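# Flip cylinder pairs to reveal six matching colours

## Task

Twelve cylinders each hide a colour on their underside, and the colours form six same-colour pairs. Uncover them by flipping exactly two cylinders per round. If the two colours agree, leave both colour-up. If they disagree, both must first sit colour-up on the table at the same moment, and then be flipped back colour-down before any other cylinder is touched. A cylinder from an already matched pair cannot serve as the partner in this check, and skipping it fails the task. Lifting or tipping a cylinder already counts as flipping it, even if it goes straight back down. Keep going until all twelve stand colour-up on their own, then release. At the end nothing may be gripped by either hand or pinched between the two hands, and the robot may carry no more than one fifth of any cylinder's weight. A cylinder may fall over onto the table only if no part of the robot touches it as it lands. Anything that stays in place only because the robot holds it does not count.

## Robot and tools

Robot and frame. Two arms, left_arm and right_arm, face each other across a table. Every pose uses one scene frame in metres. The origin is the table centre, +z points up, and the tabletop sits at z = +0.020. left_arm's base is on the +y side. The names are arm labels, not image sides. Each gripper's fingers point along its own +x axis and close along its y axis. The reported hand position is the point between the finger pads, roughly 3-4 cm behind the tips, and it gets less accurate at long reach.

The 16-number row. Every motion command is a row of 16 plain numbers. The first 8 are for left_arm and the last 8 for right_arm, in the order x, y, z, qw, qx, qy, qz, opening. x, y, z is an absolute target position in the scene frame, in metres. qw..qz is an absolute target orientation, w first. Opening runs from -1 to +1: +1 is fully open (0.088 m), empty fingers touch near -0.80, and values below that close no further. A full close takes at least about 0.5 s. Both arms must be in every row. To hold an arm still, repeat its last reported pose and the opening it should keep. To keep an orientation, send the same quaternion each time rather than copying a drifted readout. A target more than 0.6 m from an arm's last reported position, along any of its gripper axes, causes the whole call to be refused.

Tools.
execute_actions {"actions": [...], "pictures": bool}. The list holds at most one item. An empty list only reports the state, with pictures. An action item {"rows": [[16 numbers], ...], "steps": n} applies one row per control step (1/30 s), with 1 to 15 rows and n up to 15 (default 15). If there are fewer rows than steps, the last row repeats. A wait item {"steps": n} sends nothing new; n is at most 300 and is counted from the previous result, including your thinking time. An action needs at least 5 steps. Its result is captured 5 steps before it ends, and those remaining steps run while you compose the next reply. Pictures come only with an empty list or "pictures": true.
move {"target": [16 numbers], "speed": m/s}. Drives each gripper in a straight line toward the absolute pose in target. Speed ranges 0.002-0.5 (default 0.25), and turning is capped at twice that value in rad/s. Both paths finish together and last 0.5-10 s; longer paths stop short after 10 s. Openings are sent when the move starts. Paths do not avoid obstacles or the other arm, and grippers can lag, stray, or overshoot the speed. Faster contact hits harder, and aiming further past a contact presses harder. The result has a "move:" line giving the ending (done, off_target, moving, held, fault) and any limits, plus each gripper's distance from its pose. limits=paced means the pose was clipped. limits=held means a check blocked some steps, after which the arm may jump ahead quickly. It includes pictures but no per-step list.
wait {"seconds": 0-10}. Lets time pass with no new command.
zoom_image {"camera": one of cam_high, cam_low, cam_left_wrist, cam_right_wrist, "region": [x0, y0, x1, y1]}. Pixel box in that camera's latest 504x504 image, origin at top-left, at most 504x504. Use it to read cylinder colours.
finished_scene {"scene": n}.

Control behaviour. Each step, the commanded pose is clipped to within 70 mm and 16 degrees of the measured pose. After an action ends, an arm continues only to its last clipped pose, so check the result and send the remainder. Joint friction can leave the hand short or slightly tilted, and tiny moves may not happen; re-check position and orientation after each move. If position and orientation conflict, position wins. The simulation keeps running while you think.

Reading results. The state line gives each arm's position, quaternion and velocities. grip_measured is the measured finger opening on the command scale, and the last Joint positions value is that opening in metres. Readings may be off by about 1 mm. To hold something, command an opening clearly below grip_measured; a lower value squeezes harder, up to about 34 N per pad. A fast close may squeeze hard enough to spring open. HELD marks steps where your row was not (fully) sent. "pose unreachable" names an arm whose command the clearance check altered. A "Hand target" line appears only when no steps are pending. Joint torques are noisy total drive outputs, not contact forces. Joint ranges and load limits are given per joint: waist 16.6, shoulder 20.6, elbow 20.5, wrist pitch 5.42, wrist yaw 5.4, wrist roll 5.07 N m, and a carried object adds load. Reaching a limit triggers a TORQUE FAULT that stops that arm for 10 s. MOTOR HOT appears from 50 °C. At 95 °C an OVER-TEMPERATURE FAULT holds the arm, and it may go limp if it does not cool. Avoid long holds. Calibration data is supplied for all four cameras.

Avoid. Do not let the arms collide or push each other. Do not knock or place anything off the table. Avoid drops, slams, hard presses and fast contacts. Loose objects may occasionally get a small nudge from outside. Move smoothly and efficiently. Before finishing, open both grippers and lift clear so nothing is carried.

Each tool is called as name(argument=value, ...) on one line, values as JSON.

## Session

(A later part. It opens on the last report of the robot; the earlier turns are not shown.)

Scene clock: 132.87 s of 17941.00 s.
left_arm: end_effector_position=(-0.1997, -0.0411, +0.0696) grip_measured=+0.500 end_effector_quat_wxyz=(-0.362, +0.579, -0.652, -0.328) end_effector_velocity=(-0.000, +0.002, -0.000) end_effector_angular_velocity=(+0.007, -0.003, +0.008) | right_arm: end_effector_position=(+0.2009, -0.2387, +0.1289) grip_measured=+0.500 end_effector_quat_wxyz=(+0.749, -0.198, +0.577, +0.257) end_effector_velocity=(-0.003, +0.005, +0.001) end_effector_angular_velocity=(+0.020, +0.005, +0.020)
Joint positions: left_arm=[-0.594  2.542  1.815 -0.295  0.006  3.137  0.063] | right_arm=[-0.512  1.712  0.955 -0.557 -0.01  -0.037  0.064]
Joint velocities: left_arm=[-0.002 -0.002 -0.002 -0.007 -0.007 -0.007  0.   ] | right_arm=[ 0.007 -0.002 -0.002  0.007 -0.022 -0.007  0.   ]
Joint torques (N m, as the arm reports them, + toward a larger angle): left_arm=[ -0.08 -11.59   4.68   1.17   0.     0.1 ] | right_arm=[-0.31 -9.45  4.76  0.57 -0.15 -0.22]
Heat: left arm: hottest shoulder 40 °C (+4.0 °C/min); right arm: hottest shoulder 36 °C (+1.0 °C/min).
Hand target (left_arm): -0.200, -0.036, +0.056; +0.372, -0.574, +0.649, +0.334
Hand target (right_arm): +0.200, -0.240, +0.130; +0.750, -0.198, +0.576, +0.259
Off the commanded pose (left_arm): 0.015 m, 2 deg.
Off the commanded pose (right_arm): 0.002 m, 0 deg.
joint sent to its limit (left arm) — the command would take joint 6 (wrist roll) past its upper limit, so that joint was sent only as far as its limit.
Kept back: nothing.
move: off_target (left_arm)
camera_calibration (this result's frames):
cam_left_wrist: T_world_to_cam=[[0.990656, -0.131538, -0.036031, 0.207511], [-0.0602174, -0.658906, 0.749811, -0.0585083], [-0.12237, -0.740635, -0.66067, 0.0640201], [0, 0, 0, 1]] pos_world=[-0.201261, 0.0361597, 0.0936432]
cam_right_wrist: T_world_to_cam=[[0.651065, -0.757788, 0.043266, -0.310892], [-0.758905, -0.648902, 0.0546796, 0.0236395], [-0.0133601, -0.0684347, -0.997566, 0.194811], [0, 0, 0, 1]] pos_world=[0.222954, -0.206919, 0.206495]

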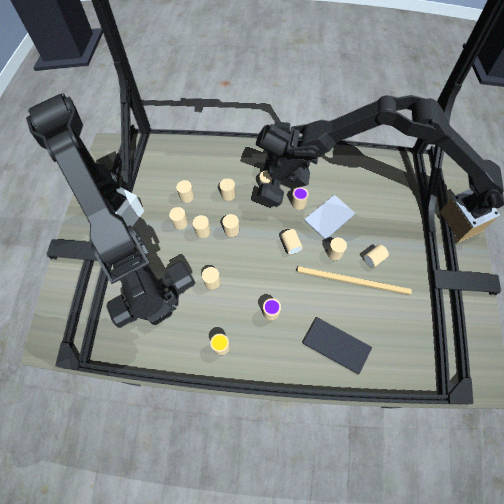

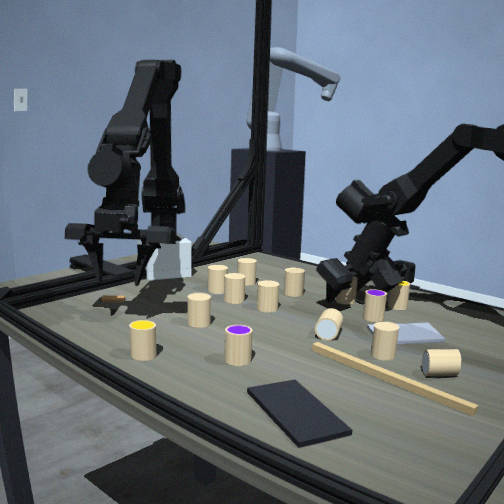

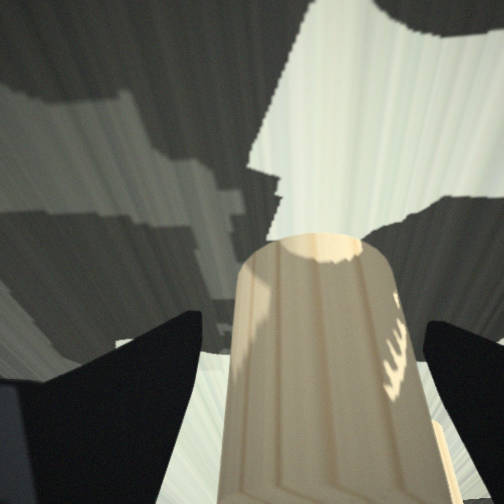

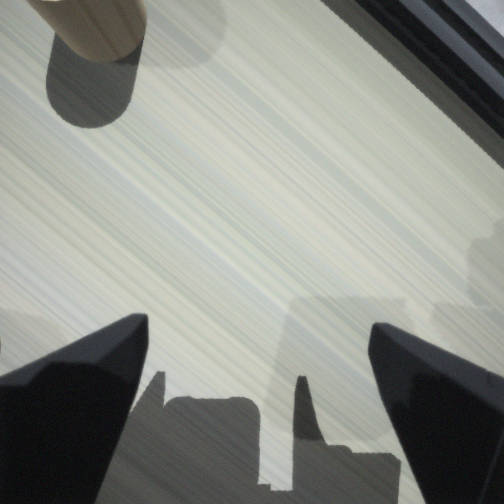

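move(target=[-0.2,-0.036,0.056,0.377,-0.568,0.654,0.328,-0.3,0.2,-0.24,0.13,0.75,-0.198,0.576,0.259,0.5])

move(target=[-0.2,-0.02,0.15,0.377,-0.568,0.654,0.328,-0.3,0.2,-0.24,0.13,0.75,-0.198,0.576,0.259,0.5])

move(target=[-0.19,0.12,0.17,0.1,0.82,0.14,-0.55,-0.3,0.1,-0.22,0.15,0.6,-0.35,0.65,0.3,0.5], speed=0.4)

move(target=[-0.211,0.195,0.11,0.575,0.208,0.154,-0.777,-0.3,-0.056,-0.1,0.125,0.369,-0.585,0.638,0.338,0.5], speed=0.35)

Scene clock: 134.07 s of 17941.00 s.
left_arm: end_effector_position=(-0.1999, -0.0413, +0.0693) grip_measured=+0.005 end_effector_quat_wxyz=(-0.362, +0.579, -0.653, -0.327) end_effector_velocity=(+0.000, +0.004, -0.002) end_effector_angular_velocity=(+0.022, -0.005, +0.008) | right_arm: end_effector_position=(+0.2009, -0.2387, +0.1289) grip_measured=+0.500 end_effector_quat_wxyz=(+0.749, -0.198, +0.577, +0.257) end_effector_velocity=(+0.001, +0.000, +0.000) end_effector_angular_velocity=(-0.006, -0.014, +0.022)
Joint positions: left_arm=[-0.594  2.543  1.815 -0.293  0.007  3.138  0.039] | right_arm=[-0.512  1.712  0.955 -0.557 -0.01  -0.037  0.064]
Joint velocities: left_arm=[-0.002 -0.002 -0.002 -0.022 -0.007 -0.007 -0.   ] | right_arm=[ 0.002 -0.002 -0.002  0.007  0.007 -0.022 -0.   ]
Joint torques (N m, as the arm reports them, + toward a larger angle): left_arm=[ -0.15 -11.65   5.04   1.13   0.     0.08] | right_arm=[-0.3  -9.4   4.76  0.56 -0.13 -0.2 ]
Heat: left arm: hottest shoulder 40 °C (+4.1 °C/min); right arm: hottest shoulder 36 °C (+1.0 °C/min).
Hand target (left_arm): -0.200, -0.036, +0.056; +0.372, -0.574, +0.649, +0.334
Hand target (right_arm): +0.200, -0.240, +0.130; +0.750, -0.198, +0.576, +0.259
Off the commanded pose (left_arm): 0.014 m, 2 deg.
Off the commanded pose (right_arm): 0.002 m, 0 deg.
joint sent to its limit (left arm) — the command would take joint 6 (wrist roll) past its upper limit, so that joint was sent only as far as its limit.
Kept back: nothing.
move: off_target (left_arm)
camera_calibration (this result's frames):
cam_left_wrist: T_world_to_cam=[[0.990505, -0.132604, -0.0362686, 0.207556], [-0.0606551, -0.658292, 0.750315, -0.0585263], [-0.12337, -0.740991, -0.660085, 0.0634726], [0, 0, 0, 1]] pos_world=[-0.201305, 0.036028, 0.0933383]
cam_right_wrist: T_world_to_cam=[[0.651065, -0.757788, 0.043266, -0.310892], [-0.758905, -0.648902, 0.0546796, 0.0236395], [-0.0133601, -0.0684347, -0.997566, 0.194811], [0, 0, 0, 1]] pos_world=[0.222954, -0.206919, 0.206495]

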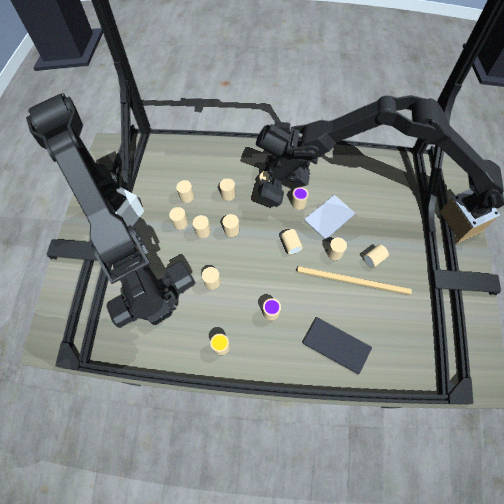

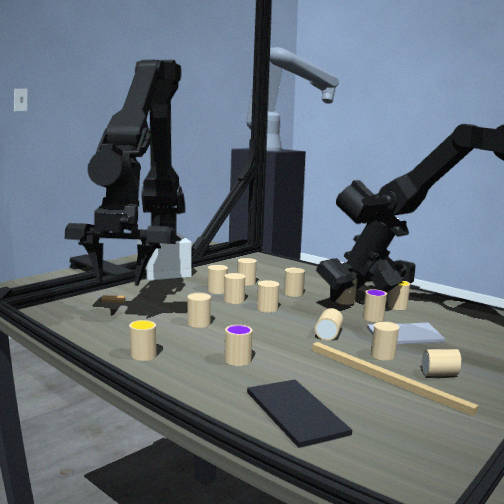

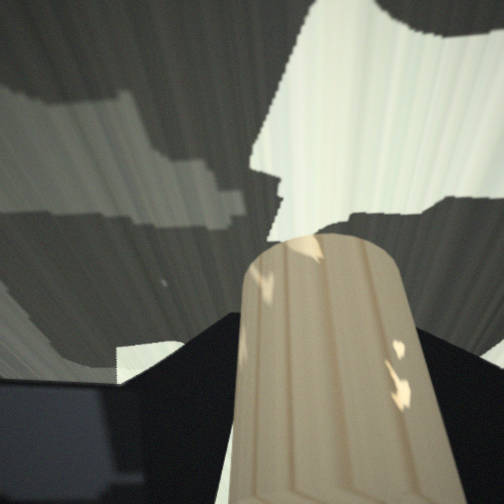

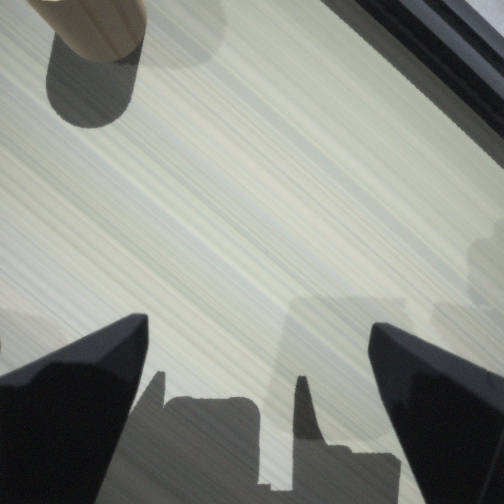

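Scene clock: 134.97 s of 17941.00 s.
left_arm: end_effector_position=(-0.1990, -0.0210, +0.1441) grip_measured=+0.005 end_effector_quat_wxyz=(-0.373, +0.573, -0.648, -0.336) end_effector_velocity=(-0.000, +0.001, +0.005) end_effector_angular_velocity=(-0.004, -0.010, -0.005) | right_arm: end_effector_position=(+0.2009, -0.2387, +0.1290) grip_measured=+0.500 end_effector_quat_wxyz=(+0.749, -0.198, +0.577, +0.257) end_effector_velocity=(-0.002, -0.001, -0.000) end_effector_angular_velocity=(+0.000, +0.009, +0.007)
Joint positions: left_arm=[-0.597  2.357  1.805 -0.501  0.007  3.138  0.039] | right_arm=[-0.512  1.711  0.955 -0.557 -0.01  -0.037  0.064]
Joint velocities: left_arm=[-0.002 -0.012 -0.002 -0.007 -0.007  0.007 -0.   ] | right_arm=[-0.002 -0.002 -0.002 -0.007 -0.007 -0.007  0.   ]
Joint torques (N m, as the arm reports them, + toward a larger angle): left_arm=[ -0.23 -15.27   5.56   0.84  -0.08   0.08] | right_arm=[-0.29 -9.41  4.75  0.56 -0.14 -0.21]
Heat: left arm: hottest shoulder 40 °C (+4.0 °C/min); right arm: hottest shoulder 36 °C (+1.0 °C/min).
Hand target (left_arm): -0.200, -0.020, +0.150; +0.373, -0.573, +0.650, +0.333
Hand target (right_arm): +0.200, -0.240, +0.130; +0.750, -0.198, +0.576, +0.259
Off the commanded pose (left_arm): 0.006 m, 1 deg.
Off the commanded pose (right_arm): 0.002 m, 0 deg.
joint sent to its limit (left arm) — the command would take joint 6 (wrist roll) past its upper limit, so that joint was sent only as far as its limit.
Kept back: nothing.
move: done
camera_calibration (this result's frames):
cam_left_wrist: T_world_to_cam=[[0.990288, -0.134057, -0.0368471, 0.212128], [-0.0652564, -0.682216, 0.728233, -0.099493], [-0.122763, -0.718756, -0.684338, 0.132049], [0, 0, 0, 1]] pos_world=[-0.20035, 0.055473, 0.170637]
cam_right_wrist: T_world_to_cam=[[0.651051, -0.757798, 0.0432991, -0.310904], [-0.758922, -0.648914, 0.0543, 0.0237105], [-0.0130511, -0.0682127, -0.997585, 0.194924], [0, 0, 0, 1]] pos_world=[0.222953, -0.20692, 0.206628]

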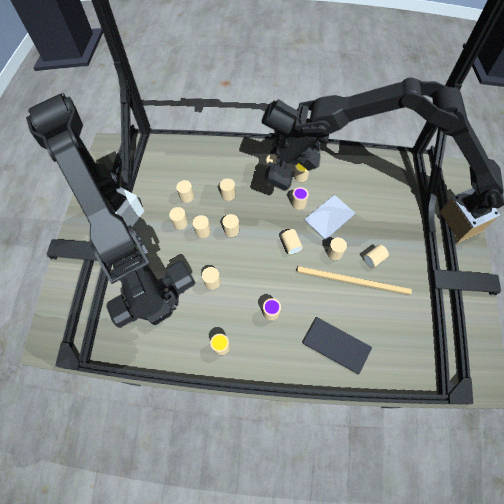

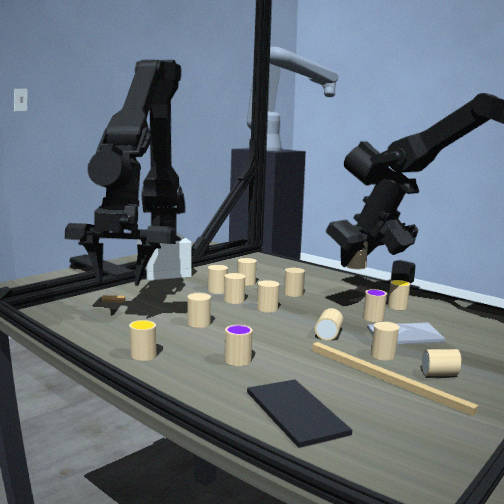

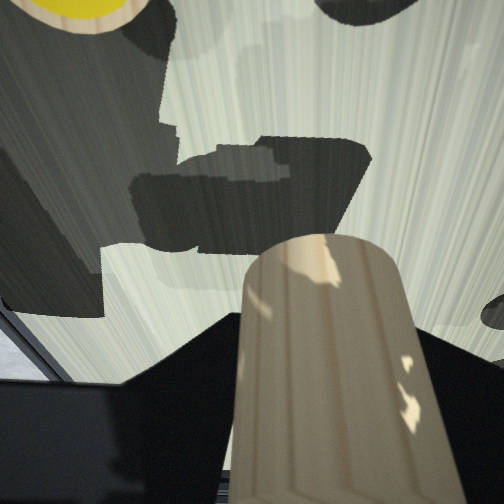

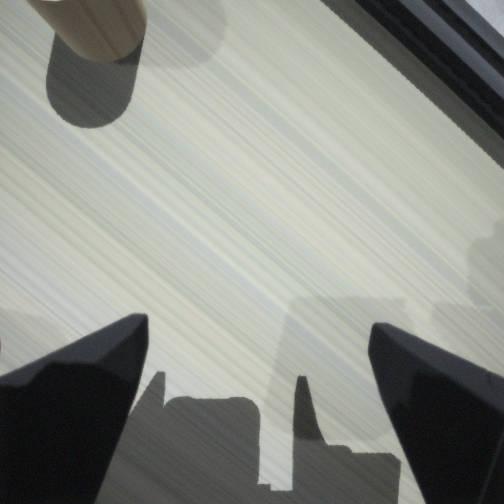

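Scene clock: 138.10 s of 17941.00 s.
left_arm: end_effector_position=(-0.1906, +0.1215, +0.1723) grip_measured=+0.004 end_effector_quat_wxyz=(+0.101, +0.818, +0.137, -0.550) end_effector_velocity=(-0.001, +0.004, +0.002) end_effector_angular_velocity=(+0.010, +0.000, +0.019) | right_arm: end_effector_position=(+0.1002, -0.2218, +0.1513) grip_measured=+0.500 end_effector_quat_wxyz=(+0.603, -0.350, +0.650, +0.303) end_effector_velocity=(-0.001, -0.000, +0.001) end_effector_angular_velocity=(+0.003, +0.009, +0.019)
Joint positions: left_arm=[-0.736  2.343  1.961 -1.401 -0.324  0.934  0.039] | right_arm=[-0.217  1.709  1.079 -1.029  0.032 -0.043  0.064]
Joint velocities: left_arm=[-0.002 -0.002  0.002 -0.022  0.007 -0.022  0.   ] | right_arm=[-0.002 -0.002  0.002 -0.007 -0.007 -0.022 -0.   ]
Joint torques (N m, as the arm reports them, + toward a larger angle): left_arm=[  0.29 -10.14   5.99  -0.18  -0.12  -0.12] | right_arm=[ 0.24 -6.4   6.59 -0.23  0.02  0.18]
Heat: left arm: hottest shoulder 41 °C (+5.1 °C/min); right arm: hottest shoulder 36 °C (+1.0 °C/min).
Hand target (left_arm): -0.190, +0.120, +0.168; +0.101, +0.818, +0.142, -0.549
Hand target (right_arm): +0.101, -0.220, +0.151; +0.602, -0.351, +0.651, +0.301
Off the commanded pose (left_arm): 0.003 m, 0 deg.
Off the commanded pose (right_arm): 0.002 m, 0 deg.
Kept back: nothing.
move: done
camera_calibration (this result's frames):
cam_left_wrist: T_world_to_cam=[[-0.322772, 0.94534, -0.0463631, -0.155872], [0.724361, 0.278258, 0.630772, 0.0283445], [0.609195, 0.170012, -0.774582, 0.301821], [0, 0, 0, 1]] pos_world=[-0.254711, 0.0881512, 0.20868]
cam_right_wrist: T_world_to_cam=[[0.853266, -0.518807, 0.0526959, -0.20225], [-0.495513, -0.775145, 0.391939, -0.148465], [-0.162494, -0.36054, -0.918481, 0.155221], [0, 0, 0, 1]] pos_world=[0.124229, -0.164048, 0.211415]

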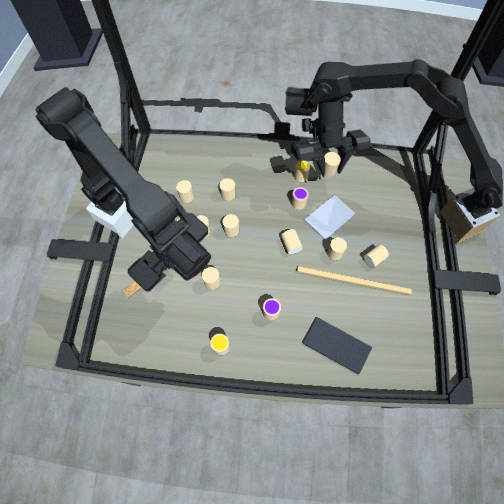

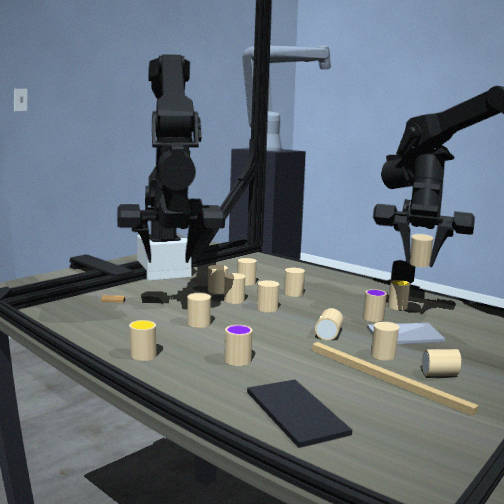

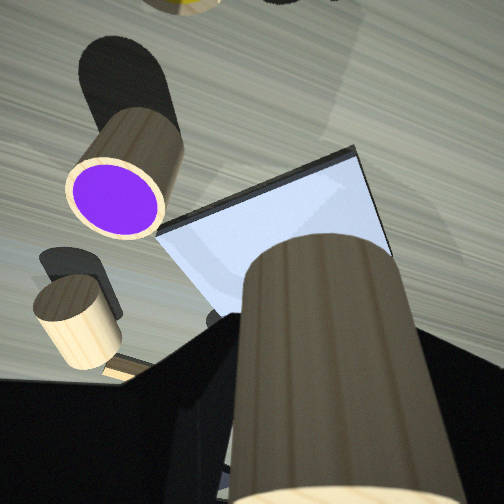

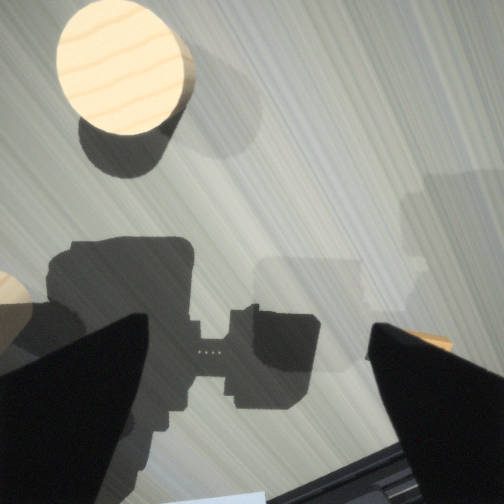

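Scene clock: 141.10 s of 17941.00 s.
left_arm: end_effector_position=(-0.2108, +0.1919, +0.1167) grip_measured=+0.003 end_effector_quat_wxyz=(+0.572, +0.206, +0.147, -0.780) end_effector_velocity=(+0.003, +0.002, -0.003) end_effector_angular_velocity=(-0.002, -0.004, +0.020) | right_arm: end_effector_position=(-0.0536, -0.1008, +0.1286) grip_measured=+0.500 end_effector_quat_wxyz=(+0.375, -0.583, +0.637, +0.338) end_effector_velocity=(-0.000, -0.001, -0.001) end_effector_angular_velocity=(-0.012, +0.011, +0.000)
Joint positions: left_arm=[-0.659  1.927  0.297  1.115  0.108  0.067  0.039] | right_arm=[ 0.387  2.32   1.768 -1.53  -0.015  0.042  0.064]
Joint velocities: left_arm=[-0.002  0.022 -0.012  0.037 -0.022 -0.007 -0.001] | right_arm=[-0.002  0.007  0.002 -0.007 -0.007 -0.007 -0.   ]
Joint torques (N m, as the arm reports them, + toward a larger angle): left_arm=[-0.22 -5.1   1.74  1.75 -0.11 -0.11] | right_arm=[ 0.28 -9.86  5.77 -0.88 -0.14 -0.23]
Heat: left arm: hottest shoulder 41 °C (+4.1 °C/min); right arm: hottest shoulder 36 °C (+2.0 °C/min).
Hand target (left_arm): -0.211, +0.195, +0.113; -0.572, -0.209, -0.152, +0.779
Hand target (right_arm): -0.055, -0.100, +0.125; +0.370, -0.586, +0.638, +0.337
Off the commanded pose (left_arm): 0.007 m, 1 deg.
Off the commanded pose (right_arm): 0.004 m, 1 deg.
Kept back: nothing.
move: done
camera_calibration (this result's frames):
cam_left_wrist: T_world_to_cam=[[-0.961381, 0.274312, -0.0223382, -0.240155], [0.213498, 0.6921, -0.689505, 0.025478], [-0.173679, -0.667646, -0.723937, 0.24894], [0, 0, 0, 1]] pos_world=[-0.193084, 0.214448, 0.192419]
cam_right_wrist: T_world_to_cam=[[0.999608, -0.0276085, 0.00463462, 0.0565818], [-0.0221627, -0.6793, 0.733526, -0.130919], [-0.0171032, -0.733341, -0.679646, 0.092433], [0, 0, 0, 1]] pos_world=[-0.0578802, -0.0195864, 0.158592]

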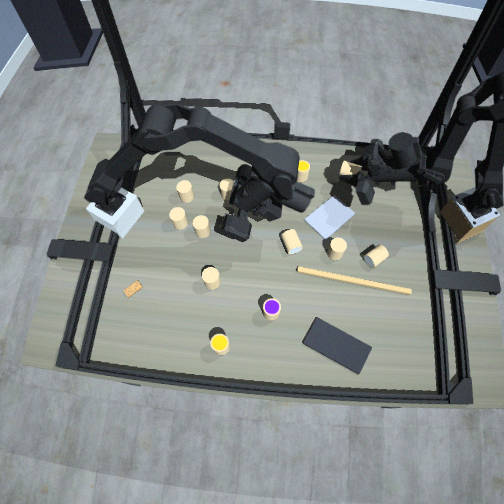

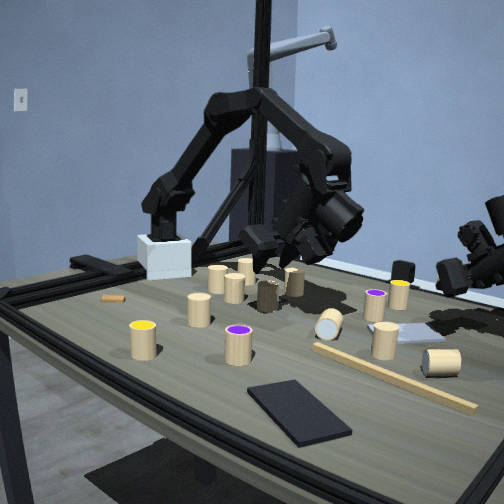

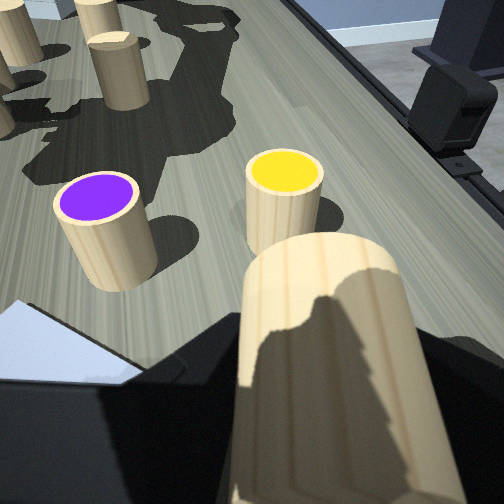

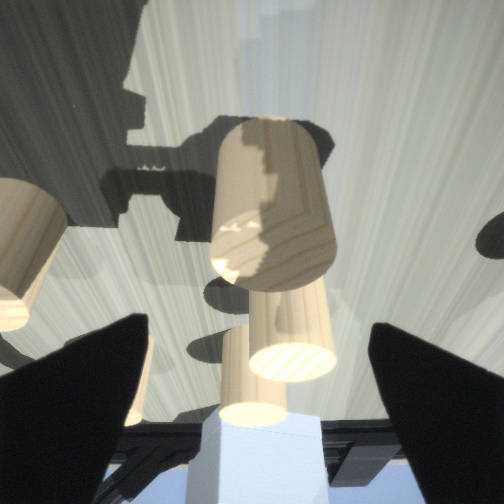

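move(target=[-0.211,0.195,0.049,0.575,0.208,0.154,-0.777,-0.3,-0.052,-0.102,0.055,0.369,-0.585,0.638,0.338,0.5], speed=0.08)

Scene clock: 143.67 s of 17941.00 s.
left_arm: end_effector_position=(-0.2103, +0.1954, +0.0510) grip_measured=+0.003 end_effector_quat_wxyz=(+0.574, +0.208, +0.153, -0.777) end_effector_velocity=(-0.001, +0.000, -0.002) end_effector_angular_velocity=(-0.011, +0.005, +0.003) | right_arm: end_effector_position=(-0.0527, -0.0991, +0.0613) grip_measured=+0.500 end_effector_quat_wxyz=(+0.376, -0.582, +0.635, +0.342) end_effector_velocity=(-0.001, -0.002, +0.001) end_effector_angular_velocity=(-0.005, +0.030, +0.001)
Joint positions: left_arm=[-0.664  2.387  0.346  1.517  0.097  0.057  0.039] | right_arm=[ 0.384  2.43   1.681 -1.326 -0.015  0.034  0.064]
Joint velocities: left_arm=[-0.007  0.027  0.002  0.037 -0.007 -0.007 -0.   ] | right_arm=[-0.007 -0.002 -0.002 -0.007 -0.022 -0.022 -0.   ]
Joint torques (N m, as the arm reports them, + toward a larger angle): left_arm=[-0.2  -5.64  1.03  1.82 -0.08 -0.07] | right_arm=[ -0.31 -10.07   3.28  -0.51  -0.08  -0.22]
Heat: left arm: hottest shoulder 40 °C (+3.0 °C/min); right arm: hottest shoulder 36 °C (+2.0 °C/min).
Hand target (left_arm): -0.211, +0.195, +0.048; -0.575, -0.208, -0.154, +0.776
Hand target (right_arm): -0.052, -0.103, +0.055; +0.369, -0.585, +0.638, +0.338
Off the commanded pose (left_arm): 0.002 m, 0 deg.
Off the commanded pose (right_arm): 0.007 m, 1 deg.
Kept back: nothing.
move: done
camera_calibration (this result's frames):
cam_left_wrist: T_world_to_cam=[[-0.963813, 0.265971, -0.018012, -0.24123], [0.206203, 0.700997, -0.682703, -0.0259915], [-0.168952, -0.661712, -0.730474, 0.20395], [0, 0, 0, 1]] pos_world=[-0.192683, 0.217336, 0.126891]
cam_right_wrist: T_world_to_cam=[[0.999728, -0.0233032, 0.000937308, 0.0566195], [-0.0166541, -0.685186, 0.728178, -0.080291], [-0.0163266, -0.727995, -0.685388, 0.0489235], [0, 0, 0, 1]] pos_world=[-0.0571425, -0.0180788, 0.0919446]

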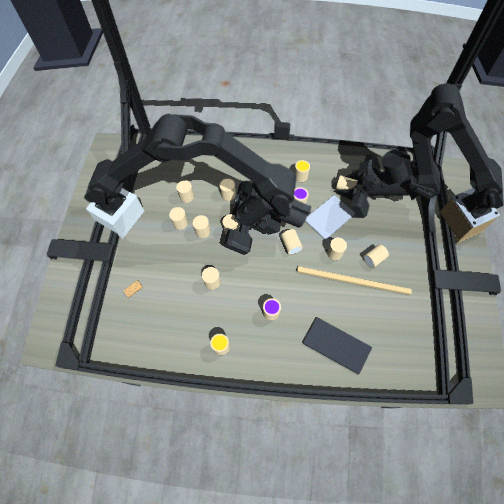

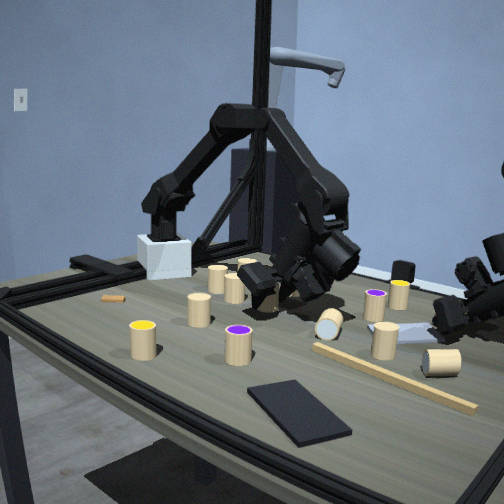

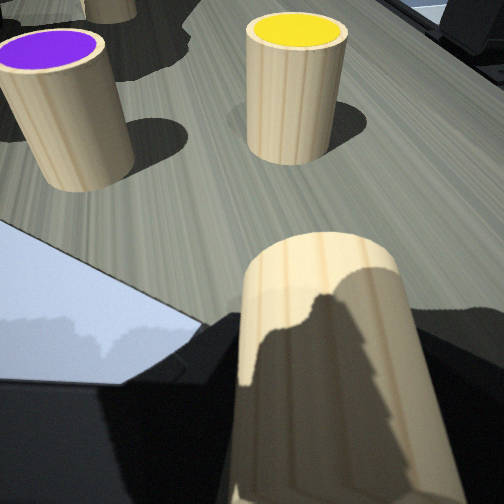

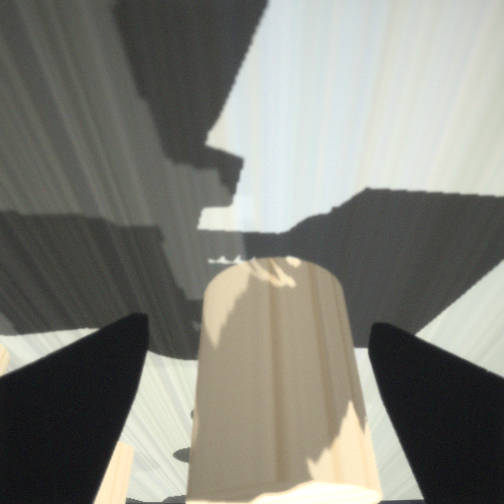

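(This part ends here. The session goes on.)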